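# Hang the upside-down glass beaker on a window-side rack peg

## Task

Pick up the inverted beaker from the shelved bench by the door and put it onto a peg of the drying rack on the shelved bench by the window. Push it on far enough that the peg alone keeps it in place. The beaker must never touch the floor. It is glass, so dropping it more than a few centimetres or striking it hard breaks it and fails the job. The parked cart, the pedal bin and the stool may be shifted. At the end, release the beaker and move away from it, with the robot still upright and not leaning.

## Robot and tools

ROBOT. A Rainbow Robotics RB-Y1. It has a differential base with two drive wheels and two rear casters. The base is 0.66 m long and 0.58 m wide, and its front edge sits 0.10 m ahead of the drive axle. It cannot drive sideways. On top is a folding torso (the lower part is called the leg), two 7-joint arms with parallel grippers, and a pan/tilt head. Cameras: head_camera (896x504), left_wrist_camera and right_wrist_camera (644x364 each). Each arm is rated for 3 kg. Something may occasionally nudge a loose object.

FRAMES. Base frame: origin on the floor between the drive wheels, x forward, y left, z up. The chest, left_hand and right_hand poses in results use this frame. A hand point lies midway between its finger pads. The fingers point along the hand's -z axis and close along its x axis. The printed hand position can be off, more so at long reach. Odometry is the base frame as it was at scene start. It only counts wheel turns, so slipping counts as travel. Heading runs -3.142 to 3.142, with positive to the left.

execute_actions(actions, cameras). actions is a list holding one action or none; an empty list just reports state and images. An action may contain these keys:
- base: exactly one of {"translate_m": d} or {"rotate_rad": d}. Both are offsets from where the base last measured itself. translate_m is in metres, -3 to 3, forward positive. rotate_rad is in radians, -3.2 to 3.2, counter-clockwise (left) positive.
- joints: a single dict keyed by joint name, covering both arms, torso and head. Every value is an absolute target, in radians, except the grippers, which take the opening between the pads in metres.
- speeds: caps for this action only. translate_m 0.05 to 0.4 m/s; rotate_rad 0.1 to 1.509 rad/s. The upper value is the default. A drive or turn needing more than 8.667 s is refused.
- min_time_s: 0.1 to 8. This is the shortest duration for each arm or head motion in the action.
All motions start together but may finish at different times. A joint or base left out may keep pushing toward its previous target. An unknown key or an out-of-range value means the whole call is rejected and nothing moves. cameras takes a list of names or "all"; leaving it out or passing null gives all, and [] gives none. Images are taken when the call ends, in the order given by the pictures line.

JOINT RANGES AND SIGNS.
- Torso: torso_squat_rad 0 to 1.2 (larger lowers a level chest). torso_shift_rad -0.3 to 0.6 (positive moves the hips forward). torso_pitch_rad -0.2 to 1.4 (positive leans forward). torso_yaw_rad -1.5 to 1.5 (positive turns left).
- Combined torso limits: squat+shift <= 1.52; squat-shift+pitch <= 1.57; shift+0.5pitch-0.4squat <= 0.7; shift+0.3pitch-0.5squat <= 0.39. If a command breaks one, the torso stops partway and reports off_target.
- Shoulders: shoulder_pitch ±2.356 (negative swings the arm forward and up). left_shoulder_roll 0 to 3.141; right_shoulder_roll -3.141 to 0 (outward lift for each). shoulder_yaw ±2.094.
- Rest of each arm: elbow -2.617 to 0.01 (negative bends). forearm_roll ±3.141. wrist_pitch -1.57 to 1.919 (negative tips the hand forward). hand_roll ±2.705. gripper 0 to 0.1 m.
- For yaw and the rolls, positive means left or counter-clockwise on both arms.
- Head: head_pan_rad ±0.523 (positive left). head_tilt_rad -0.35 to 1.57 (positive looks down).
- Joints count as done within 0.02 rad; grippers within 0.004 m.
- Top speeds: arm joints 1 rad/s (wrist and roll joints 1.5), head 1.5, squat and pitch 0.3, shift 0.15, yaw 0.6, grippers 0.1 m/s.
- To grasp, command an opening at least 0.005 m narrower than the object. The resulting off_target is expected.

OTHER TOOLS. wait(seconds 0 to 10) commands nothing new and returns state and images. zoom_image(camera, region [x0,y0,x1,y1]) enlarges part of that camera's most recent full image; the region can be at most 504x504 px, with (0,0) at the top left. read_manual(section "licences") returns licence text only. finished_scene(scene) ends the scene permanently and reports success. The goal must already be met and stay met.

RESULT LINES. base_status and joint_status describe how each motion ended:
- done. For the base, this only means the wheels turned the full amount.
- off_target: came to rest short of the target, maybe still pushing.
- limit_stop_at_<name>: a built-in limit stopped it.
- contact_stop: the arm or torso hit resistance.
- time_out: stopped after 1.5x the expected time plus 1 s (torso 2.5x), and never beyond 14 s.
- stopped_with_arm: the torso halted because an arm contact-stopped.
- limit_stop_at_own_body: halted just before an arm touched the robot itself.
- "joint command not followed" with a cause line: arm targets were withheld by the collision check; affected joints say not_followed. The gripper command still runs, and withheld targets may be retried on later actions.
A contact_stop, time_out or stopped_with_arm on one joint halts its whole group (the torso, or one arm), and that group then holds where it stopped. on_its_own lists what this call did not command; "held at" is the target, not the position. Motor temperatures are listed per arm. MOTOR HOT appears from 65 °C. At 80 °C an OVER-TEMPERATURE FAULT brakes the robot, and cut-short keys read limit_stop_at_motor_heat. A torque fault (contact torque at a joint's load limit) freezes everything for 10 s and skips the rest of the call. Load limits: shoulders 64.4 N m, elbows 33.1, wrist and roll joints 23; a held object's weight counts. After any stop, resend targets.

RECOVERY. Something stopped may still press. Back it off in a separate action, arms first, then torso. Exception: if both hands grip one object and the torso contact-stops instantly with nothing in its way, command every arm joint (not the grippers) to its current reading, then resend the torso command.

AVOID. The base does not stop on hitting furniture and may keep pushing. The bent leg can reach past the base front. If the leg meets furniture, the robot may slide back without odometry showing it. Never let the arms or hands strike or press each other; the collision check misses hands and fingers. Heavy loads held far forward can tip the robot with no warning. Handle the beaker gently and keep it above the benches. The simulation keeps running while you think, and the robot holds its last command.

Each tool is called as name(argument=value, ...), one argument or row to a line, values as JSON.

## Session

execute_actions(
  actions=[],
)

Scene clock: 0.00 s.
Motor temperatures (°C, as the motors report them): left_arm=[33 36 33 34 37 37 41] | right_arm=[35 32 33 29 38 44 42]
base_odometry: x=+0.000 y=+0.000 heading=+0.000 (m, m, rad; odometry frame)
base_status: not commanded
joint_positions: torso_squat_rad=+0.350 torso_shift_rad=+0.001 torso_pitch_rad=+0.002 torso_yaw_rad=+0.000 left_shoulder_pitch_rad=-0.001 left_shoulder_roll_rad=+0.006 left_shoulder_yaw_rad=+0.040 left_elbow_rad=-0.255 left_forearm_roll_rad=+0.041 left_wrist_pitch_rad=+0.051 left_hand_roll_rad=-0.001 left_gripper_m=+0.101 right_shoulder_pitch_rad=-0.031 right_shoulder_roll_rad=-0.037 right_shoulder_yaw_rad=-0.007 right_elbow_rad=-0.237 right_forearm_roll_rad=-0.041 right_wrist_pitch_rad=+0.003 right_hand_roll_rad=+0.040 right_gripper_m=+0.101 head_pan_rad=+0.000 head_tilt_rad=+0.401
joint_status: not commanded
chest: x=-0.2268 y=-0.0007 z=+1.2475 quat_wxyz=(+1.000, +0.001, +0.001, +0.000) (m; base frame)
left_hand: x=-0.1151 y=+0.2283 z=+0.5704 quat_wxyz=(+0.994, +0.002, -0.101, +0.039) (m; base frame)
right_hand: x=-0.0916 y=-0.2478 z=+0.5748 quat_wxyz=(+0.991, -0.018, -0.130, +0.003) (m; base frame)
pictures: head_camera, left_wrist_camera, right_wrist_camera
camera_calibration (this result's frames):
head_camera: T_world_to_cam=[[0.0215777, -0.999718, 0.00989138, -0.0169533], [-0.384238, -0.0174263, -0.923069, 1.3157], [0.922982, 0.0161171, -0.384506, 0.694012], [0, 0, 0, 1]] pos_world=[-0.13465, -0.00520612, 1.48151]
left_wrist_camera: T_world_to_cam=[[0.985525, 0.0936887, 0.141288, 0.0149493], [-0.0240514, -0.747719, 0.66358, -0.181596], [0.167814, -0.657373, -0.734642, 0.67946], [0, 0, 0, 1]] pos_world=[-0.133123, 0.309475, 0.617551]
right_wrist_camera: T_world_to_cam=[[-0.962424, 0.0610859, -0.26459, 0.0892076], [-0.116705, 0.78675, 0.60614, -0.131953], [0.245193, 0.614242, -0.750058, 0.692755], [0, 0, 0, 1]] pos_world=[-0.0994024, -0.327154, 0.623191]
Images, in order (width x height): head_camera 896x504, left_wrist_camera 644x364, right_wrist_camera 644x364.

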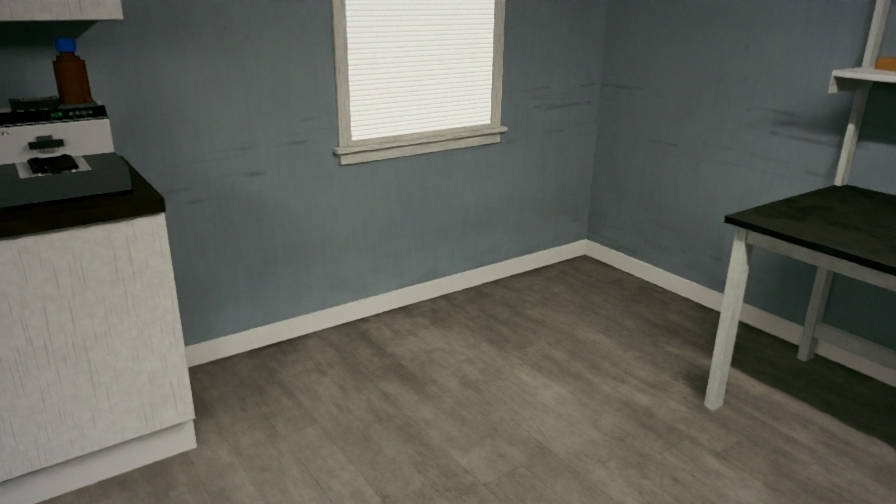

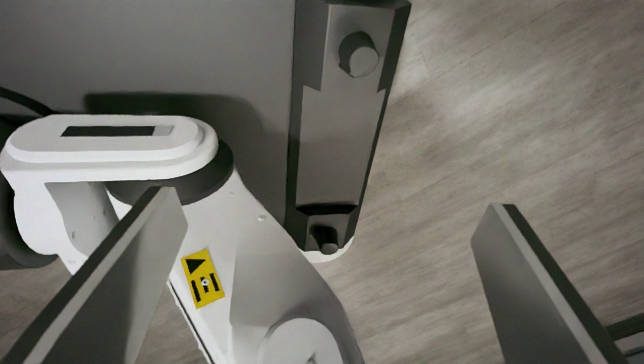

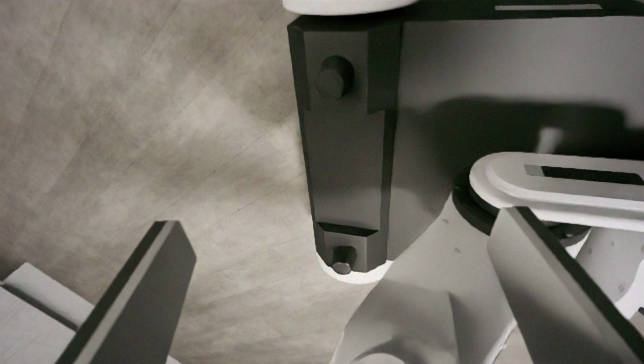

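execute_actions(
  actions=[
    {"joints":{"head_pan_rad":-0.52,"head_tilt_rad":0.35,"torso_yaw_rad":-0.2}},
  ],
  cameras=["head_camera"],
)

execute_actions(
  actions=[
    {"base":{"rotate_rad":2.45},"joints":{"head_pan_rad":0,"head_tilt_rad":0.35,"torso_yaw_rad":0,"torso_squat_rad":0.05}},
  ],
  cameras=["head_camera"],
)

Scene clock: 1.43 s.
Motor temperatures (°C, as the motors report them): left_arm=[33 36 33 34 37 37 41] | right_arm=[35 32 33 29 38 44 42]
base_odometry: x=+0.000 y=+0.000 heading=+0.000 (m, m, rad; odometry frame)
base_status: not commanded
joint_positions: torso_squat_rad=+0.350 torso_shift_rad=+0.001 torso_pitch_rad=+0.002 torso_yaw_rad=-0.200 left_shoulder_pitch_rad=-0.001 left_shoulder_roll_rad=+0.006 left_shoulder_yaw_rad=+0.040 left_elbow_rad=-0.255 left_forearm_roll_rad=+0.041 left_wrist_pitch_rad=+0.051 left_hand_roll_rad=-0.001 left_gripper_m=+0.101 right_shoulder_pitch_rad=-0.031 right_shoulder_roll_rad=-0.037 right_shoulder_yaw_rad=-0.007 right_elbow_rad=-0.237 right_forearm_roll_rad=-0.041 right_wrist_pitch_rad=+0.003 right_hand_roll_rad=+0.040 right_gripper_m=+0.101 head_pan_rad=-0.520 head_tilt_rad=+0.350
joint_status: all done
chest: x=-0.2268 y=-0.0007 z=+1.2475 quat_wxyz=(+0.995, +0.000, +0.001, -0.100) (m; base frame)
left_hand: x=-0.0719 y=+0.2013 z=+0.5703 quat_wxyz=(+0.993, -0.008, -0.101, -0.061) (m; base frame)
right_hand: x=-0.1436 y=-0.2700 z=+0.5749 quat_wxyz=(+0.987, -0.031, -0.127, -0.096) (m; base frame)
pictures: head_camera
camera_calibration (this result's frames):
head_camera: T_world_to_cam=[[-0.64365, -0.76522, 0.0123643, -0.159923], [-0.265843, 0.208401, -0.941221, 1.36718], [0.717664, -0.609104, -0.337566, 0.581158], [0, 0, 0, 1]] pos_world=[-0.156555, -0.0533123, 1.48498]
Images, in order (width x height): head_camera 896x504.

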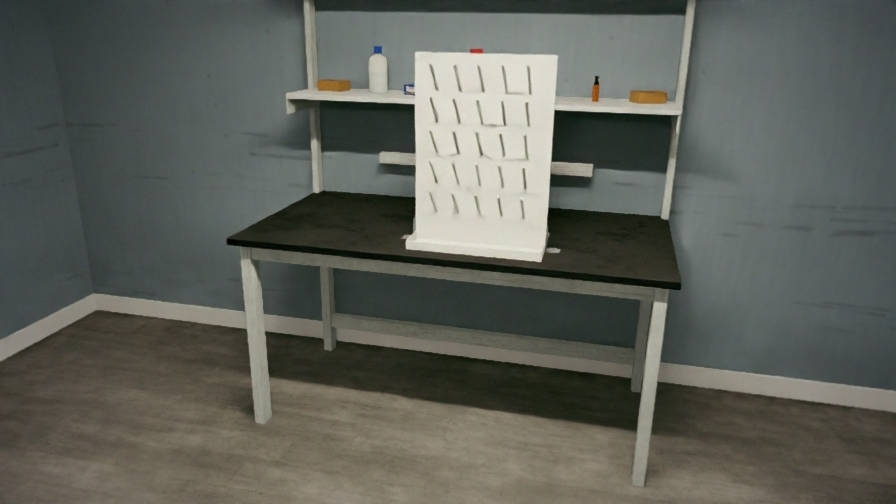

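Scene clock: 6.43 s.
Motor temperatures (°C, as the motors report them): left_arm=[33 36 33 34 37 37 41] | right_arm=[35 32 33 29 38 44 42]
base_odometry: x=+0.000 y=+0.000 heading=+2.449 (m, m, rad; odometry frame)
base_status: done
joint_positions: torso_squat_rad=+0.050 torso_shift_rad=+0.001 torso_pitch_rad=+0.002 torso_yaw_rad=+0.000 left_shoulder_pitch_rad=-0.001 left_shoulder_roll_rad=+0.006 left_shoulder_yaw_rad=+0.040 left_elbow_rad=-0.255 left_forearm_roll_rad=+0.041 left_wrist_pitch_rad=+0.051 left_hand_roll_rad=-0.001 left_gripper_m=+0.101 right_shoulder_pitch_rad=-0.031 right_shoulder_roll_rad=-0.038 right_shoulder_yaw_rad=-0.007 right_elbow_rad=-0.237 right_forearm_roll_rad=-0.041 right_wrist_pitch_rad=+0.003 right_hand_roll_rad=+0.040 right_gripper_m=+0.101 head_pan_rad=+0.000 head_tilt_rad=+0.350
joint_status: all done
chest: x=-0.2268 y=-0.0007 z=+1.2891 quat_wxyz=(+1.000, +0.001, +0.001, +0.000) (m; base frame)
left_hand: x=-0.1151 y=+0.2282 z=+0.6119 quat_wxyz=(+0.994, +0.002, -0.101, +0.039) (m; base frame)
right_hand: x=-0.0917 y=-0.2479 z=+0.6163 quat_wxyz=(+0.991, -0.018, -0.130, +0.003) (m; base frame)
pictures: head_camera
camera_calibration (this result's frames):
head_camera: T_world_to_cam=[[0.0204838, -0.99973, 0.0109693, -0.0192075], [-0.337036, -0.0172342, -0.941334, 1.39088], [0.941269, 0.015585, -0.337298, 0.643438], [0, 0, 0, 1]] pos_world=[-0.136479, -0.00525961, 1.52652]
Images, in order (width x height): head_camera 896x504.

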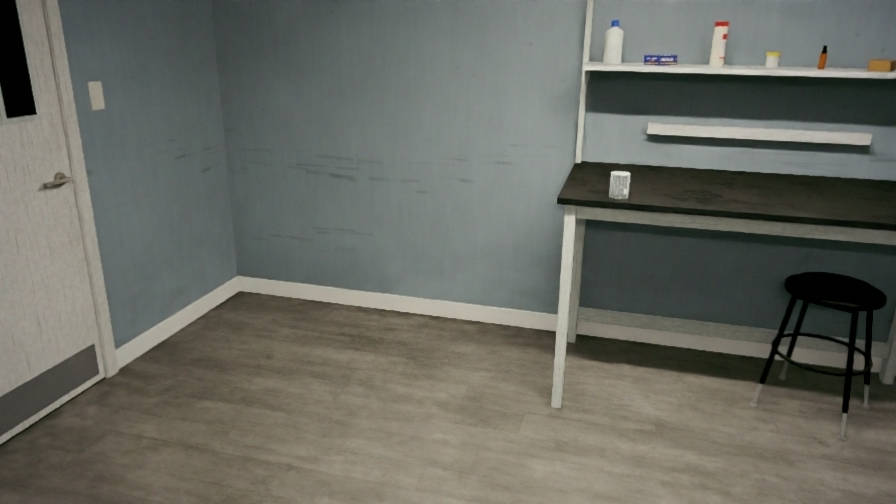

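execute_actions(
  actions=[
    {"base":{"rotate_rad":-0.165}},
  ],
  cameras=[],
)

execute_actions(
  actions=[
    {"base":{"translate_m":1.9},"joints":{"torso_squat_rad":0,"head_pan_rad":-0.2,"head_tilt_rad":0.7,"left_shoulder_roll_rad":0.03,"left_elbow_rad":-0.15,"right_shoulder_pitch_rad":-1.1,"right_shoulder_roll_rad":-0.1855,"right_shoulder_yaw_rad":-0.31,"right_elbow_rad":-0.726,"right_forearm_roll_rad":0,"right_wrist_pitch_rad":1.8,"right_hand_roll_rad":-1.571},"min_time_s":4},
  ],
  cameras=["head_camera","right_wrist_camera"],
)

Scene clock: 9.33 s.
Motor temperatures (°C, as the motors report them): left_arm=[33 36 33 34 37 37 41] | right_arm=[35 32 33 29 38 44 42]
base_odometry: x=+0.000 y=+0.000 heading=+2.285 (m, m, rad; odometry frame)
base_status: done
joint_positions: torso_squat_rad=+0.050 torso_shift_rad=+0.001 torso_pitch_rad=+0.002 torso_yaw_rad=+0.000 left_shoulder_pitch_rad=-0.001 left_shoulder_roll_rad=+0.006 left_shoulder_yaw_rad=+0.040 left_elbow_rad=-0.255 left_forearm_roll_rad=+0.041 left_wrist_pitch_rad=+0.051 left_hand_roll_rad=-0.001 left_gripper_m=+0.101 right_shoulder_pitch_rad=-0.031 right_shoulder_roll_rad=-0.038 right_shoulder_yaw_rad=-0.007 right_elbow_rad=-0.237 right_forearm_roll_rad=-0.041 right_wrist_pitch_rad=+0.003 right_hand_roll_rad=+0.040 right_gripper_m=+0.101 head_pan_rad=+0.000 head_tilt_rad=+0.350
joint_status: not commanded
chest: x=-0.2268 y=-0.0007 z=+1.2891 quat_wxyz=(+1.000, +0.000, +0.001, +0.000) (m; base frame)
left_hand: x=-0.1151 y=+0.2282 z=+0.6119 quat_wxyz=(+0.994, +0.002, -0.101, +0.039) (m; base frame)
right_hand: x=-0.0917 y=-0.2479 z=+0.6163 quat_wxyz=(+0.991, -0.018, -0.130, +0.003) (m; base frame)
pictures: none
No camera images: the call's "cameras" was empty. Leave "cameras" out to get every camera's image.

Scene clock: 15.63 s.
Motor temperatures (°C, as the motors report them): left_arm=[33 36 33 34 37 37 41] | right_arm=[35 32 33 29 38 44 42]
base_odometry: x=-1.246 y=+1.434 heading=+2.287 (m, m, rad; odometry frame)
base_status: done
joint_positions: torso_squat_rad=+0.000 torso_shift_rad=+0.001 torso_pitch_rad=+0.002 torso_yaw_rad=+0.000 left_shoulder_pitch_rad=-0.001 left_shoulder_roll_rad=+0.030 left_shoulder_yaw_rad=+0.040 left_elbow_rad=-0.150 left_forearm_roll_rad=+0.041 left_wrist_pitch_rad=+0.051 left_hand_roll_rad=-0.001 left_gripper_m=+0.101 right_shoulder_pitch_rad=-1.100 right_shoulder_roll_rad=-0.185 right_shoulder_yaw_rad=-0.310 right_elbow_rad=-0.726 right_forearm_roll_rad=+0.000 right_wrist_pitch_rad=+1.800 right_hand_roll_rad=-1.571 right_gripper_m=+0.101 head_pan_rad=-0.200 head_tilt_rad=+0.700
joint_status: all done
chest: x=-0.2267 y=-0.0007 z=+1.2899 quat_wxyz=(+1.000, +0.000, +0.001, +0.000) (m; base frame)
left_hand: x=-0.1657 y=+0.2445 z=+0.6074 quat_wxyz=(+0.998, +0.014, -0.050, +0.039) (m; base frame)
right_hand: x=+0.2868 y=-0.2205 z=+1.0623 quat_wxyz=(+0.707, +0.000, +0.001, -0.707) (m; base frame)
pictures: head_camera, right_wrist_camera
camera_calibration (this result's frames):
head_camera: T_world_to_cam=[[-0.175588, -0.984457, 0.00360192, -0.0482381], [-0.630239, 0.109597, -0.768627, 1.0746], [0.756286, -0.137232, -0.639687, 1.05627], [0, 0, 0, 1]] pos_world=[-0.130058, -0.0203078, 1.50182]
right_wrist_camera: T_world_to_cam=[[0.0721795, 0.997382, -0.00428093, 0.213881], [0.765288, -0.0526295, 0.641533, -0.880437], [0.639629, -0.0495817, -0.767083, 0.707374], [0, 0, 0, 1]] pos_world=[0.205893, -0.224585, 1.10836]
Images, in order (width x height): head_camera 896x504, right_wrist_camera 644x364.

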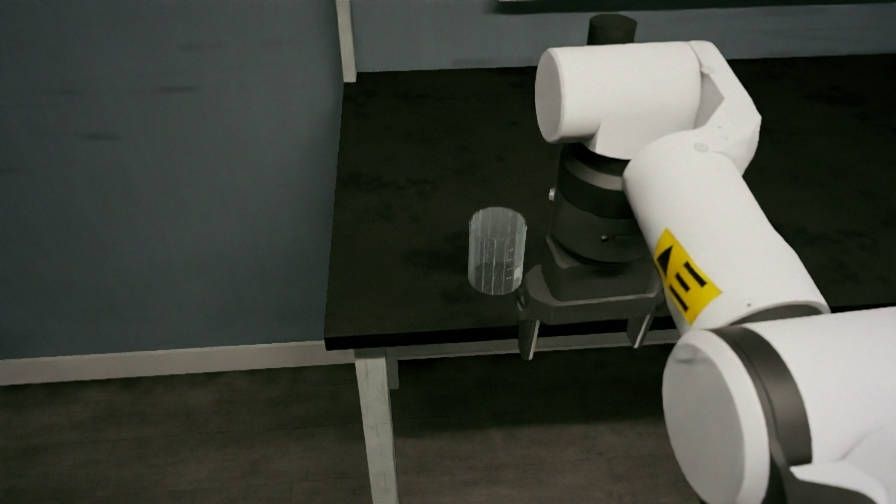

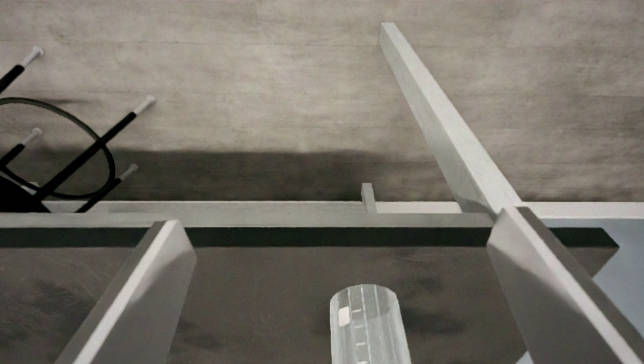

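execute_actions(
  actions=[
    {"base":{"translate_m":0.22},"joints":{"torso_yaw_rad":0.05,"head_tilt_rad":0.8},"speeds":{"translate_m":0.2}},
  ],
  cameras=["head_camera","right_wrist_camera"],
)

Scene clock: 18.53 s.
Motor temperatures (°C, as the motors report them): left_arm=[33 36 33 34 37 37 41] | right_arm=[35 32 33 29 38 44 42]
base_odometry: x=-1.391 y=+1.600 heading=+2.288 (m, m, rad; odometry frame)
base_status: done
joint_positions: torso_squat_rad=+0.000 torso_shift_rad=+0.001 torso_pitch_rad=+0.002 torso_yaw_rad=+0.050 left_shoulder_pitch_rad=-0.001 left_shoulder_roll_rad=+0.030 left_shoulder_yaw_rad=+0.040 left_elbow_rad=-0.150 left_forearm_roll_rad=+0.041 left_wrist_pitch_rad=+0.051 left_hand_roll_rad=-0.001 left_gripper_m=+0.101 right_shoulder_pitch_rad=-1.100 right_shoulder_roll_rad=-0.186 right_shoulder_yaw_rad=-0.310 right_elbow_rad=-0.726 right_forearm_roll_rad=+0.000 right_wrist_pitch_rad=+1.800 right_hand_roll_rad=-1.571 right_gripper_m=+0.101 head_pan_rad=-0.200 head_tilt_rad=+0.800
joint_status: all done
chest: x=-0.2267 y=-0.0007 z=+1.2899 quat_wxyz=(+1.000, +0.001, +0.001, +0.025) (m; base frame)
left_hand: x=-0.1780 y=+0.2474 z=+0.6074 quat_wxyz=(+0.997, +0.016, -0.049, +0.064) (m; base frame)
right_hand: x=+0.2972 y=-0.1945 z=+1.0624 quat_wxyz=(+0.725, +0.000, +0.001, -0.689) (m; base frame)
pictures: head_camera, right_wrist_camera
camera_calibration (this result's frames):
head_camera: T_world_to_cam=[[-0.125782, -0.992057, 0.00114459, -0.0333074], [-0.707594, 0.0889061, -0.701004, 0.957896], [0.695334, -0.0889832, -0.713157, 1.15344], [0, 0, 0, 1]] pos_world=[-0.128416, -0.0155685, 1.49411]
right_wrist_camera: T_world_to_cam=[[0.0221763, 0.999745, -0.00418574, 0.202409], [0.76683, -0.0143231, 0.64169, -0.880279], [0.641466, -0.01744, -0.766953, 0.707637], [0, 0, 0, 1]] pos_world=[0.216611, -0.202625, 1.10844]
Images, in order (width x height): head_camera 896x504, right_wrist_camera 644x364.

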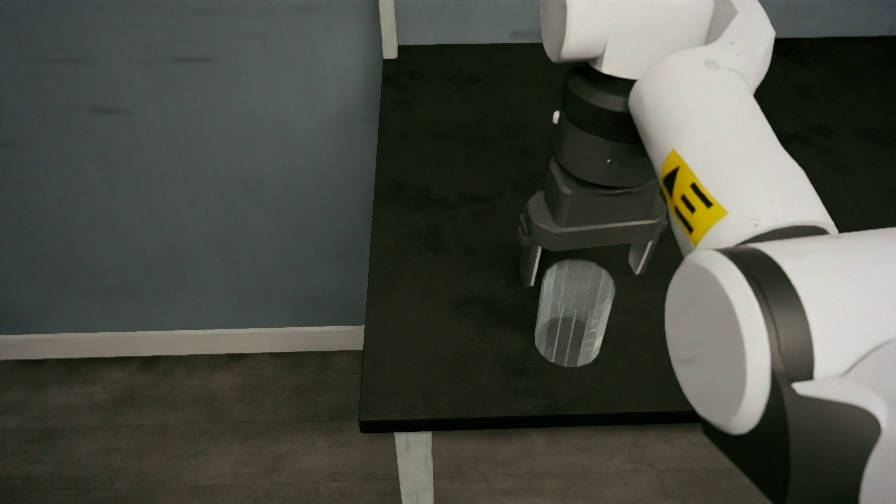

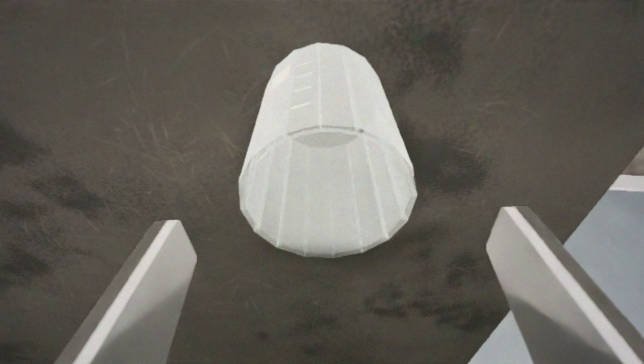

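execute_actions(
  actions=[
    {"joints":{"torso_yaw_rad":0.045,"torso_squat_rad":0.44,"torso_shift_rad":0.011}},
  ],
  cameras=["right_wrist_camera"],
)

execute_actions(
  actions=[
    {"joints":{"right_gripper_m":0.058}},
  ],
  cameras=["right_wrist_camera"],
)

Scene clock: 21.20 s.
Motor temperatures (°C, as the motors report them): left_arm=[33 36 33 34 37 37 41] | right_arm=[36 32 33 29 38 44 42]
base_odometry: x=-1.391 y=+1.600 heading=+2.288 (m, m, rad; odometry frame)
base_status: not commanded
joint_positions: torso_squat_rad=+0.440 torso_shift_rad=+0.011 torso_pitch_rad=+0.001 torso_yaw_rad=+0.045 left_shoulder_pitch_rad=-0.001 left_shoulder_roll_rad=+0.030 left_shoulder_yaw_rad=+0.040 left_elbow_rad=-0.150 left_forearm_roll_rad=+0.041 left_wrist_pitch_rad=+0.051 left_hand_roll_rad=-0.001 left_gripper_m=+0.101 right_shoulder_pitch_rad=-1.100 right_shoulder_roll_rad=-0.186 right_shoulder_yaw_rad=-0.310 right_elbow_rad=-0.726 right_forearm_roll_rad=+0.000 right_wrist_pitch_rad=+1.800 right_hand_roll_rad=-1.571 right_gripper_m=+0.101 head_pan_rad=-0.200 head_tilt_rad=+0.800
joint_status: all done
chest: x=-0.2206 y=-0.0007 z=+1.2232 quat_wxyz=(+1.000, +0.000, +0.001, +0.023) (m; base frame)
left_hand: x=-0.1706 y=+0.2472 z=+0.5407 quat_wxyz=(+0.997, +0.015, -0.049, +0.061) (m; base frame)
right_hand: x=+0.3024 y=-0.1970 z=+0.9958 quat_wxyz=(+0.723, +0.000, +0.001, -0.691) (m; base frame)
pictures: right_wrist_camera
camera_calibration (this result's frames):
right_wrist_camera: T_world_to_cam=[[0.0270758, 0.999625, -0.00418679, 0.20304], [0.766579, -0.018075, 0.641896, -0.84244], [0.641579, -0.0205894, -0.76678, 0.652383], [0, 0, 0, 1]] pos_world=[0.221743, -0.204759, 1.04184]
Images, in order (width x height): right_wrist_camera 644x364.

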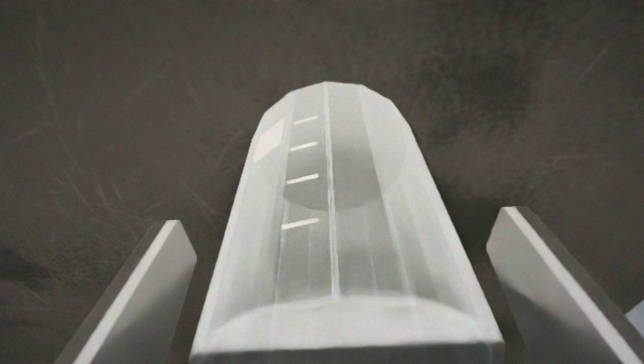

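Scene clock: 22.10 s.
Motor temperatures (°C, as the motors report them): left_arm=[33 36 33 34 37 37 41] | right_arm=[36 32 33 29 38 44 42]
base_odometry: x=-1.391 y=+1.600 heading=+2.288 (m, m, rad; odometry frame)
base_status: not commanded
joint_positions: torso_squat_rad=+0.440 torso_shift_rad=+0.011 torso_pitch_rad=+0.001 torso_yaw_rad=+0.045 left_shoulder_pitch_rad=-0.001 left_shoulder_roll_rad=+0.030 left_shoulder_yaw_rad=+0.040 left_elbow_rad=-0.150 left_forearm_roll_rad=+0.041 left_wrist_pitch_rad=+0.051 left_hand_roll_rad=-0.001 left_gripper_m=+0.101 right_shoulder_pitch_rad=-1.100 right_shoulder_roll_rad=-0.186 right_shoulder_yaw_rad=-0.310 right_elbow_rad=-0.726 right_forearm_roll_rad=+0.000 right_wrist_pitch_rad=+1.800 right_hand_roll_rad=-1.571 right_gripper_m=+0.072 head_pan_rad=-0.200 head_tilt_rad=+0.800
joint_status: right_gripper_m off_target (ended at +0.072, target +0.058)
chest: x=-0.2206 y=-0.0007 z=+1.2232 quat_wxyz=(+1.000, +0.000, +0.001, +0.023) (m; base frame)
left_hand: x=-0.1706 y=+0.2472 z=+0.5407 quat_wxyz=(+0.997, +0.015, -0.049, +0.061) (m; base frame)
right_hand: x=+0.3024 y=-0.1970 z=+0.9958 quat_wxyz=(+0.723, +0.000, +0.001, -0.691) (m; base frame)
pictures: right_wrist_camera
camera_calibration (this result's frames):
right_wrist_camera: T_world_to_cam=[[0.0271018, 0.999624, -0.00420715, 0.203068], [0.766564, -0.0180815, 0.641913, -0.842462], [0.641596, -0.0206221, -0.766766, 0.65236], [0, 0, 0, 1]] pos_world=[0.221746, -0.204772, 1.04185]
Images, in order (width x height): right_wrist_camera 644x364.

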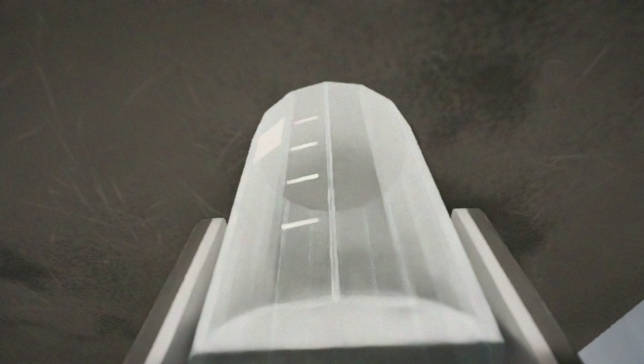

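execute_actions(
  actions=[
    {"base":{"translate_m":-0.7},"joints":{"torso_squat_rad":0.25,"torso_shift_rad":0,"head_pan_rad":0,"head_tilt_rad":0.35}},
  ],
  cameras=["right_wrist_camera"],
)

execute_actions(
  actions=[
    {"base":{"rotate_rad":-3.065},"joints":{"torso_yaw_rad":0}},
  ],
  cameras=["head_camera"],
)

Scene clock: 27.00 s.
Motor temperatures (°C, as the motors report them): left_arm=[33 36 33 34 37 37 41] | right_arm=[36 32 33 29 38 44 42]
base_odometry: x=-0.930 y=+1.073 heading=+2.290 (m, m, rad; odometry frame)
base_status: done
joint_positions: torso_squat_rad=+0.250 torso_shift_rad=+0.000 torso_pitch_rad=+0.002 torso_yaw_rad=+0.045 left_shoulder_pitch_rad=-0.001 left_shoulder_roll_rad=+0.030 left_shoulder_yaw_rad=+0.040 left_elbow_rad=-0.150 left_forearm_roll_rad=+0.041 left_wrist_pitch_rad=+0.051 left_hand_roll_rad=-0.001 left_gripper_m=+0.101 right_shoulder_pitch_rad=-1.100 right_shoulder_roll_rad=-0.186 right_shoulder_yaw_rad=-0.310 right_elbow_rad=-0.726 right_forearm_roll_rad=+0.000 right_wrist_pitch_rad=+1.800 right_hand_roll_rad=-1.571 right_gripper_m=+0.072 head_pan_rad=+0.000 head_tilt_rad=+0.350
joint_status: all done
chest: x=-0.2275 y=-0.0007 z=+1.2682 quat_wxyz=(+1.000, +0.000, +0.001, +0.023) (m; base frame)
left_hand: x=-0.1777 y=+0.2472 z=+0.5856 quat_wxyz=(+0.997, +0.015, -0.049, +0.061) (m; base frame)
right_hand: x=+0.2955 y=-0.1971 z=+1.0406 quat_wxyz=(+0.723, +0.000, +0.001, -0.691) (m; base frame)
pictures: right_wrist_camera
camera_calibration (this result's frames):
right_wrist_camera: T_world_to_cam=[[0.0271827, 0.999622, -0.00423184, 0.203518], [0.766696, -0.0181319, 0.641754, -0.865804], [0.641434, -0.0206891, -0.766899, 0.691367], [0, 0, 0, 1]] pos_world=[0.21481, -0.204836, 1.0867]
Images, in order (width x height): right_wrist_camera 644x364.

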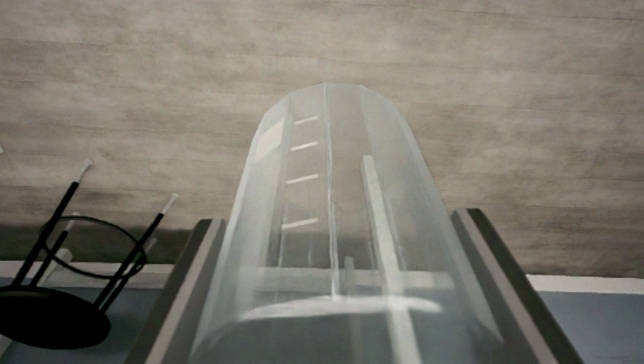

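Scene clock: 32.30 s.
Motor temperatures (°C, as the motors report them): left_arm=[33 36 33 34 37 37 41] | right_arm=[36 32 33 30 38 44 42]
base_odometry: x=-0.930 y=+1.073 heading=-0.774 (m, m, rad; odometry frame)
base_status: done
joint_positions: torso_squat_rad=+0.250 torso_shift_rad=+0.000 torso_pitch_rad=+0.002 torso_yaw_rad=+0.000 left_shoulder_pitch_rad=-0.001 left_shoulder_roll_rad=+0.030 left_shoulder_yaw_rad=+0.040 left_elbow_rad=-0.150 left_forearm_roll_rad=+0.041 left_wrist_pitch_rad=+0.051 left_hand_roll_rad=-0.001 left_gripper_m=+0.101 right_shoulder_pitch_rad=-1.100 right_shoulder_roll_rad=-0.186 right_shoulder_yaw_rad=-0.310 right_elbow_rad=-0.726 right_forearm_roll_rad=+0.000 right_wrist_pitch_rad=+1.800 right_hand_roll_rad=-1.571 right_gripper_m=+0.072 head_pan_rad=+0.000 head_tilt_rad=+0.350
joint_status: all done
chest: x=-0.2276 y=-0.0007 z=+1.2682 quat_wxyz=(+1.000, +0.000, +0.001, +0.000) (m; base frame)
left_hand: x=-0.1666 y=+0.2447 z=+0.5856 quat_wxyz=(+0.998, +0.014, -0.050, +0.039) (m; base frame)
right_hand: x=+0.2861 y=-0.2205 z=+1.0407 quat_wxyz=(+0.707, +0.000, +0.001, -0.707) (m; base frame)
pictures: head_camera
camera_calibration (this result's frames):
head_camera: T_world_to_cam=[[0.0205783, -0.999727, 0.0110383, -0.0189724], [-0.336897, -0.0173288, -0.941382, 1.37104], [0.941316, 0.0156533, -0.337162, 0.636972], [0, 0, 0, 1]] pos_world=[-0.137301, -0.00517938, 1.50565]
Images, in order (width x height): head_camera 896x504.

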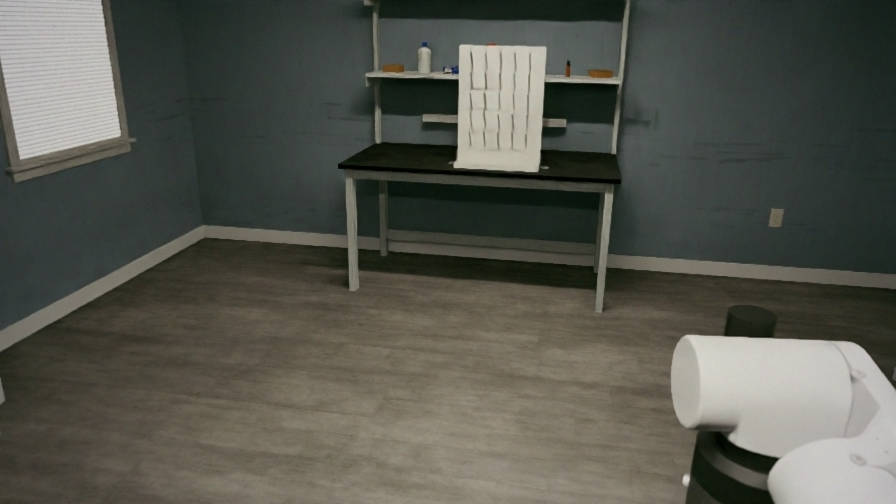

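execute_actions(
  actions=[
    {"base":{"translate_m":2.75},"joints":{"head_pan_rad":-0.1,"head_tilt_rad":0.6,"torso_yaw_rad":-0.15,"torso_squat_rad":0.33,"right_shoulder_pitch_rad":-0.7,"right_shoulder_roll_rad":-0.078,"right_shoulder_yaw_rad":-0.222,"right_elbow_rad":-1.23,"right_wrist_pitch_rad":1.115},"min_time_s":2},
  ],
  cameras=["head_camera","right_wrist_camera"],
)

Scene clock: 41.53 s.
Motor temperatures (°C, as the motors report them): left_arm=[33 36 33 34 37 37 41] | right_arm=[36 32 33 30 38 44 42]
base_odometry: x=+1.036 y=-0.850 heading=-0.775 (m, m, rad; odometry frame)
base_status: done
joint_positions: torso_squat_rad=+0.330 torso_shift_rad=+0.000 torso_pitch_rad=+0.002 torso_yaw_rad=-0.150 left_shoulder_pitch_rad=-0.001 left_shoulder_roll_rad=+0.030 left_shoulder_yaw_rad=+0.040 left_elbow_rad=-0.150 left_forearm_roll_rad=+0.041 left_wrist_pitch_rad=+0.051 left_hand_roll_rad=-0.001 left_gripper_m=+0.101 right_shoulder_pitch_rad=-0.700 right_shoulder_roll_rad=-0.078 right_shoulder_yaw_rad=-0.222 right_elbow_rad=-1.230 right_forearm_roll_rad=+0.000 right_wrist_pitch_rad=+1.115 right_hand_roll_rad=-1.571 right_gripper_m=+0.072 head_pan_rad=-0.100 head_tilt_rad=+0.600
joint_status: all done
chest: x=-0.2274 y=-0.0007 z=+1.2522 quat_wxyz=(+0.997, +0.000, +0.001, -0.075) (m; base frame)
left_hand: x=-0.1305 y=+0.2327 z=+0.5695 quat_wxyz=(+0.998, +0.010, -0.051, -0.036) (m; base frame)
right_hand: x=+0.3433 y=-0.3096 z=+1.0241 quat_wxyz=(+0.603, +0.249, -0.289, -0.701) (m; base frame)
pictures: head_camera, right_wrist_camera
camera_calibration (this result's frames):
head_camera: T_world_to_cam=[[-0.225086, -0.97432, 0.00602377, -0.0651241], [-0.546556, 0.121142, -0.828614, 1.14966], [0.806606, -0.189802, -0.559788, 0.926468], [0, 0, 0, 1]] pos_world=[-0.133598, -0.0268785, 1.47165]
right_wrist_camera: T_world_to_cam=[[0.203639, 0.977895, 0.0474629, 0.194405], [0.079969, -0.0649305, 0.99468, -1.03407], [0.975775, -0.198761, -0.0914237, -0.215997], [0, 0, 0, 1]] pos_world=[0.253869, -0.300182, 0.999596]
Images, in order (width x height): head_camera 896x504, right_wrist_camera 644x364.

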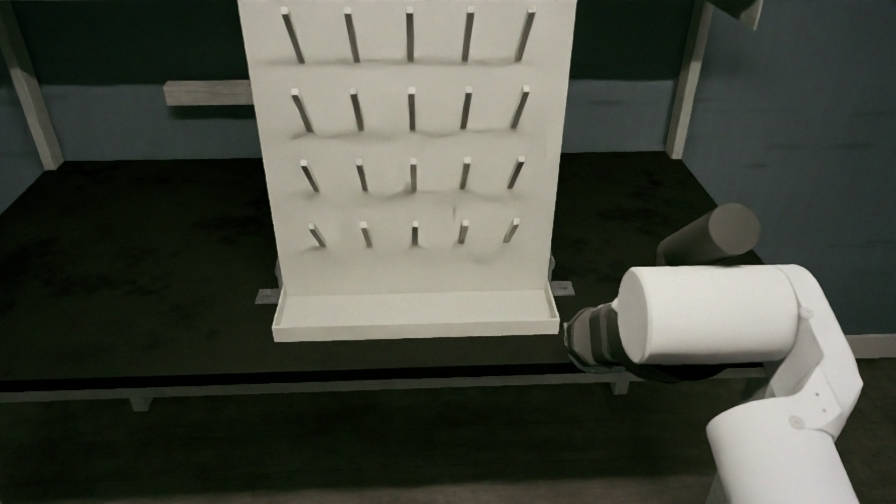

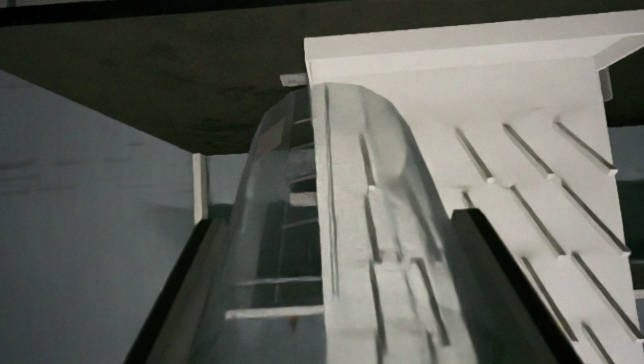

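execute_actions(
  actions=[
    {"base":{"translate_m":0.24},"speeds":{"translate_m":0.2}},
  ],
  cameras=["right_wrist_camera"],
)

Scene clock: 44.07 s.
Motor temperatures (°C, as the motors report them): left_arm=[33 36 33 34 37 37 41] | right_arm=[36 32 33 30 38 44 42]
base_odometry: x=+1.207 y=-1.018 heading=-0.775 (m, m, rad; odometry frame)
base_status: done
joint_positions: torso_squat_rad=+0.330 torso_shift_rad=+0.000 torso_pitch_rad=+0.002 torso_yaw_rad=-0.150 left_shoulder_pitch_rad=-0.001 left_shoulder_roll_rad=+0.030 left_shoulder_yaw_rad=+0.040 left_elbow_rad=-0.150 left_forearm_roll_rad=+0.041 left_wrist_pitch_rad=+0.051 left_hand_roll_rad=-0.001 left_gripper_m=+0.101 right_shoulder_pitch_rad=-0.700 right_shoulder_roll_rad=-0.078 right_shoulder_yaw_rad=-0.222 right_elbow_rad=-1.230 right_forearm_roll_rad=+0.000 right_wrist_pitch_rad=+1.115 right_hand_roll_rad=-1.571 right_gripper_m=+0.072 head_pan_rad=-0.100 head_tilt_rad=+0.600
joint_status: not commanded
chest: x=-0.2274 y=-0.0007 z=+1.2522 quat_wxyz=(+0.997, +0.000, +0.001, -0.075) (m; base frame)
left_hand: x=-0.1306 y=+0.2327 z=+0.5695 quat_wxyz=(+0.998, +0.010, -0.051, -0.036) (m; base frame)
right_hand: x=+0.3433 y=-0.3096 z=+1.0240 quat_wxyz=(+0.603, +0.249, -0.289, -0.701) (m; base frame)
pictures: right_wrist_camera
camera_calibration (this result's frames):
right_wrist_camera: T_world_to_cam=[[0.20366, 0.97789, 0.0474674, 0.194407], [0.0800851, -0.0649608, 0.994669, -1.03402], [0.975761, -0.198773, -0.0915444, -0.215825], [0, 0, 0, 1]] pos_world=[0.25381, -0.300179, 0.999521]
Images, in order (width x height): right_wrist_camera 644x364.

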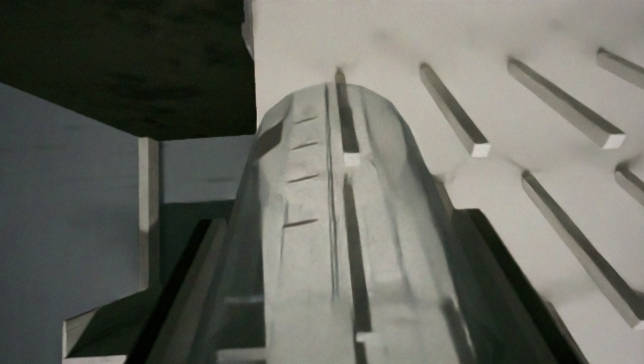

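execute_actions(
  actions=[
    {"joints":{"torso_shift_rad":0.07}},
  ],
  cameras=["right_wrist_camera"],
)

execute_actions(
  actions=[
    {"joints":{"torso_shift_rad":0.108,"torso_squat_rad":0.465}},
  ],
  cameras=["right_wrist_camera"],
)

Scene clock: 45.80 s.
Motor temperatures (°C, as the motors report them): left_arm=[33 36 33 34 37 37 41] | right_arm=[36 32 33 30 38 44 42]
base_odometry: x=+1.207 y=-1.018 heading=-0.775 (m, m, rad; odometry frame)
base_status: not commanded
joint_positions: torso_squat_rad=+0.330 torso_shift_rad=+0.070 torso_pitch_rad=+0.002 torso_yaw_rad=-0.150 left_shoulder_pitch_rad=-0.001 left_shoulder_roll_rad=+0.030 left_shoulder_yaw_rad=+0.040 left_elbow_rad=-0.150 left_forearm_roll_rad=+0.041 left_wrist_pitch_rad=+0.051 left_hand_roll_rad=-0.001 left_gripper_m=+0.101 right_shoulder_pitch_rad=-0.700 right_shoulder_roll_rad=-0.078 right_shoulder_yaw_rad=-0.222 right_elbow_rad=-1.230 right_forearm_roll_rad=+0.000 right_wrist_pitch_rad=+1.115 right_hand_roll_rad=-1.571 right_gripper_m=+0.072 head_pan_rad=-0.100 head_tilt_rad=+0.600
joint_status: all done
chest: x=-0.1811 y=-0.0007 z=+1.2505 quat_wxyz=(+0.997, +0.000, +0.001, -0.075) (m; base frame)
left_hand: x=-0.0843 y=+0.2327 z=+0.5679 quat_wxyz=(+0.998, +0.010, -0.050, -0.036) (m; base frame)
right_hand: x=+0.3896 y=-0.3096 z=+1.0223 quat_wxyz=(+0.603, +0.249, -0.289, -0.701) (m; base frame)
pictures: right_wrist_camera
camera_calibration (this result's frames):
right_wrist_camera: T_world_to_cam=[[0.203668, 0.97789, 0.0474339, 0.185081], [0.0802474, -0.0649605, 0.994656, -1.03607], [0.975746, -0.198773, -0.0917036, -0.261027], [0, 0, 0, 1]] pos_world=[0.300142, -0.300178, 0.997819]
Images, in order (width x height): right_wrist_camera 644x364.

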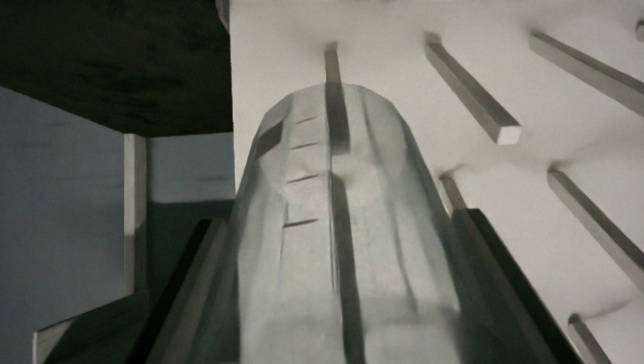

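Scene clock: 47.03 s.
Motor temperatures (°C, as the motors report them): left_arm=[33 36 33 34 37 37 41] | right_arm=[36 32 33 30 38 44 42]
base_odometry: x=+1.207 y=-1.018 heading=-0.775 (m, m, rad; odometry frame)
base_status: not commanded
joint_positions: torso_squat_rad=+0.465 torso_shift_rad=+0.108 torso_pitch_rad=+0.002 torso_yaw_rad=-0.150 left_shoulder_pitch_rad=-0.001 left_shoulder_roll_rad=+0.030 left_shoulder_yaw_rad=+0.040 left_elbow_rad=-0.150 left_forearm_roll_rad=+0.041 left_wrist_pitch_rad=+0.051 left_hand_roll_rad=-0.001 left_gripper_m=+0.101 right_shoulder_pitch_rad=-0.700 right_shoulder_roll_rad=-0.078 right_shoulder_yaw_rad=-0.222 right_elbow_rad=-1.230 right_forearm_roll_rad=+0.000 right_wrist_pitch_rad=+1.115 right_hand_roll_rad=-1.571 right_gripper_m=+0.072 head_pan_rad=-0.100 head_tilt_rad=+0.600
joint_status: all done
chest: x=-0.1600 y=-0.0007 z=+1.2120 quat_wxyz=(+0.997, +0.000, +0.001, -0.075) (m; base frame)
left_hand: x=-0.0631 y=+0.2327 z=+0.5293 quat_wxyz=(+0.998, +0.010, -0.051, -0.036) (m; base frame)
right_hand: x=+0.4107 y=-0.3096 z=+0.9839 quat_wxyz=(+0.603, +0.249, -0.289, -0.701) (m; base frame)
pictures: right_wrist_camera
camera_calibration (this result's frames):
right_wrist_camera: T_world_to_cam=[[0.203653, 0.97789, 0.0474955, 0.182528], [0.0799671, -0.0649646, 0.994678, -0.99946], [0.975772, -0.198771, -0.0914293, -0.285416], [0, 0, 0, 1]] pos_world=[0.321252, -0.300154, 0.959376]
Images, in order (width x height): right_wrist_camera 644x364.

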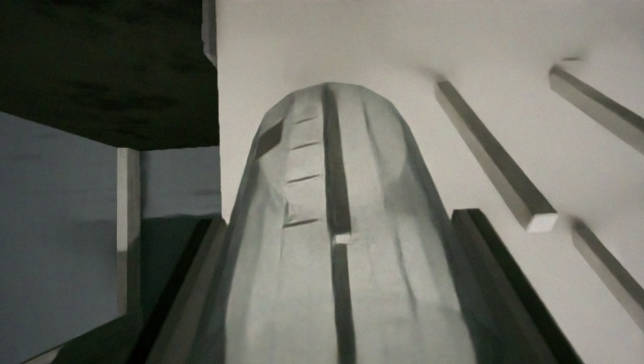

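execute_actions(
  actions=[
    {"joints":{"torso_shift_rad":0.154,"torso_squat_rad":0.563}},
  ],
  cameras=["right_wrist_camera"],
)

execute_actions(
  actions=[
    {"joints":{"right_gripper_m":0.088}},
  ],
  cameras=["right_wrist_camera"],
)

Scene clock: 48.43 s.
Motor temperatures (°C, as the motors report them): left_arm=[33 36 33 34 37 37 41] | right_arm=[36 32 33 30 38 44 42]
base_odometry: x=+1.207 y=-1.018 heading=-0.775 (m, m, rad; odometry frame)
base_status: not commanded
joint_positions: torso_squat_rad=+0.563 torso_shift_rad=+0.154 torso_pitch_rad=+0.002 torso_yaw_rad=-0.150 left_shoulder_pitch_rad=-0.001 left_shoulder_roll_rad=+0.030 left_shoulder_yaw_rad=+0.040 left_elbow_rad=-0.150 left_forearm_roll_rad=+0.041 left_wrist_pitch_rad=+0.051 left_hand_roll_rad=-0.001 left_gripper_m=+0.101 right_shoulder_pitch_rad=-0.700 right_shoulder_roll_rad=-0.078 right_shoulder_yaw_rad=-0.222 right_elbow_rad=-1.230 right_forearm_roll_rad=+0.000 right_wrist_pitch_rad=+1.115 right_hand_roll_rad=-1.571 right_gripper_m=+0.072 head_pan_rad=-0.100 head_tilt_rad=+0.600
joint_status: all done
chest: x=-0.1366 y=-0.0006 z=+1.1749 quat_wxyz=(+0.997, +0.000, +0.001, -0.075) (m; base frame)
left_hand: x=-0.0397 y=+0.2327 z=+0.4922 quat_wxyz=(+0.998, +0.010, -0.051, -0.036) (m; base frame)
right_hand: x=+0.4341 y=-0.3096 z=+0.9468 quat_wxyz=(+0.603, +0.249, -0.289, -0.701) (m; base frame)
pictures: right_wrist_camera
camera_calibration (this result's frames):
right_wrist_camera: T_world_to_cam=[[0.203651, 0.977891, 0.0474939, 0.179502], [0.0800374, -0.0649771, 0.994672, -0.964435], [0.975767, -0.198764, -0.0915005, -0.311553], [0, 0, 0, 1]] pos_world=[0.344638, -0.300125, 0.922264]
Images, in order (width x height): right_wrist_camera 644x364.

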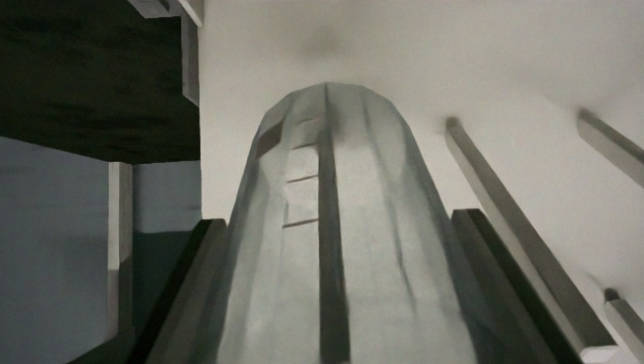

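Scene clock: 49.23 s.
Motor temperatures (°C, as the motors report them): left_arm=[33 36 33 34 37 37 41] | right_arm=[36 32 33 30 38 44 42]
base_odometry: x=+1.207 y=-1.018 heading=-0.775 (m, m, rad; odometry frame)
base_status: not commanded
joint_positions: torso_squat_rad=+0.563 torso_shift_rad=+0.154 torso_pitch_rad=+0.002 torso_yaw_rad=-0.150 left_shoulder_pitch_rad=-0.001 left_shoulder_roll_rad=+0.030 left_shoulder_yaw_rad=+0.040 left_elbow_rad=-0.150 left_forearm_roll_rad=+0.041 left_wrist_pitch_rad=+0.051 left_hand_roll_rad=-0.001 left_gripper_m=+0.101 right_shoulder_pitch_rad=-0.700 right_shoulder_roll_rad=-0.078 right_shoulder_yaw_rad=-0.222 right_elbow_rad=-1.230 right_forearm_roll_rad=+0.000 right_wrist_pitch_rad=+1.115 right_hand_roll_rad=-1.571 right_gripper_m=+0.088 head_pan_rad=-0.100 head_tilt_rad=+0.600
joint_status: all done
chest: x=-0.1366 y=-0.0006 z=+1.1749 quat_wxyz=(+0.997, +0.000, +0.001, -0.075) (m; base frame)
left_hand: x=-0.0397 y=+0.2327 z=+0.4922 quat_wxyz=(+0.998, +0.010, -0.051, -0.036) (m; base frame)
right_hand: x=+0.4341 y=-0.3096 z=+0.9468 quat_wxyz=(+0.603, +0.249, -0.289, -0.701) (m; base frame)
pictures: right_wrist_camera
camera_calibration (this result's frames):
right_wrist_camera: T_world_to_cam=[[0.20365, 0.977891, 0.0474956, 0.1795], [0.0800183, -0.0649749, 0.994673, -0.964434], [0.975768, -0.198765, -0.0914814, -0.311574], [0, 0, 0, 1]] pos_world=[0.344641, -0.300125, 0.922268]
Images, in order (width x height): right_wrist_camera 644x364.

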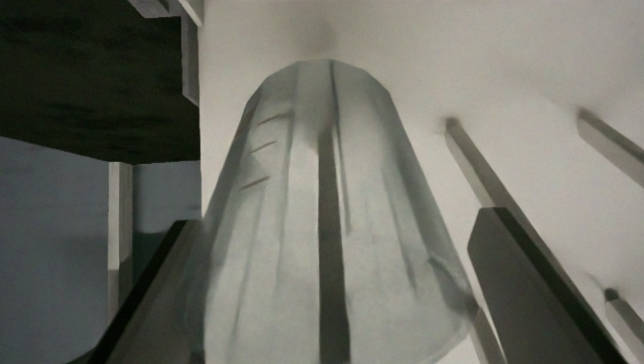

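execute_actions(
  actions=[
    {"base":{"translate_m":-0.35},"joints":{"torso_shift_rad":0.05,"torso_squat_rad":0.35}},
  ],
  cameras=["head_camera"],
)

Scene clock: 53.53 s.
Motor temperatures (°C, as the motors report them): left_arm=[33 36 33 34 37 37 41] | right_arm=[36 32 33 30 38 44 42]
base_odometry: x=+0.957 y=-0.773 heading=-0.777 (m, m, rad; odometry frame)
base_status: done
joint_positions: torso_squat_rad=+0.350 torso_shift_rad=+0.050 torso_pitch_rad=+0.002 torso_yaw_rad=-0.150 left_shoulder_pitch_rad=-0.001 left_shoulder_roll_rad=+0.030 left_shoulder_yaw_rad=+0.040 left_elbow_rad=-0.150 left_forearm_roll_rad=+0.041 left_wrist_pitch_rad=+0.051 left_hand_roll_rad=-0.001 left_gripper_m=+0.101 right_shoulder_pitch_rad=-0.700 right_shoulder_roll_rad=-0.078 right_shoulder_yaw_rad=-0.222 right_elbow_rad=-1.230 right_forearm_roll_rad=+0.000 right_wrist_pitch_rad=+1.115 right_hand_roll_rad=-1.571 right_gripper_m=+0.088 head_pan_rad=-0.100 head_tilt_rad=+0.600
joint_status: all done
chest: x=-0.1947 y=-0.0007 z=+1.2467 quat_wxyz=(+0.997, +0.000, +0.001, -0.075) (m; base frame)
left_hand: x=-0.0979 y=+0.2327 z=+0.5640 quat_wxyz=(+0.998, +0.011, -0.050, -0.036) (m; base frame)
right_hand: x=+0.3761 y=-0.3096 z=+1.0187 quat_wxyz=(+0.603, +0.249, -0.289, -0.701) (m; base frame)
pictures: head_camera
camera_calibration (this result's frames):
head_camera: T_world_to_cam=[[-0.225091, -0.974319, 0.0059854, -0.0576725], [-0.546444, 0.121151, -0.828687, 1.16312], [0.80668, -0.189801, -0.559681, 0.896856], [0, 0, 0, 1]] pos_world=[-0.100879, -0.0268803, 1.46616]
Images, in order (width x height): head_camera 896x504.

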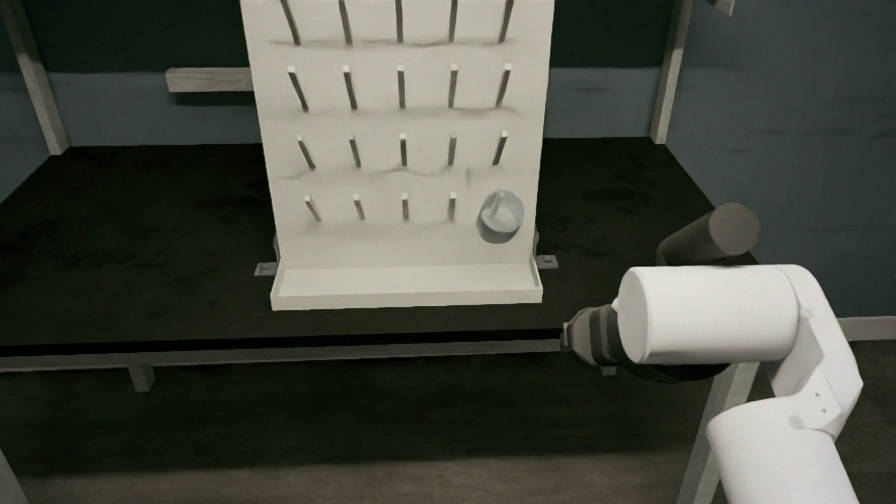

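finished_scene(
  scene=2,
)

The scene is finished: the task was done.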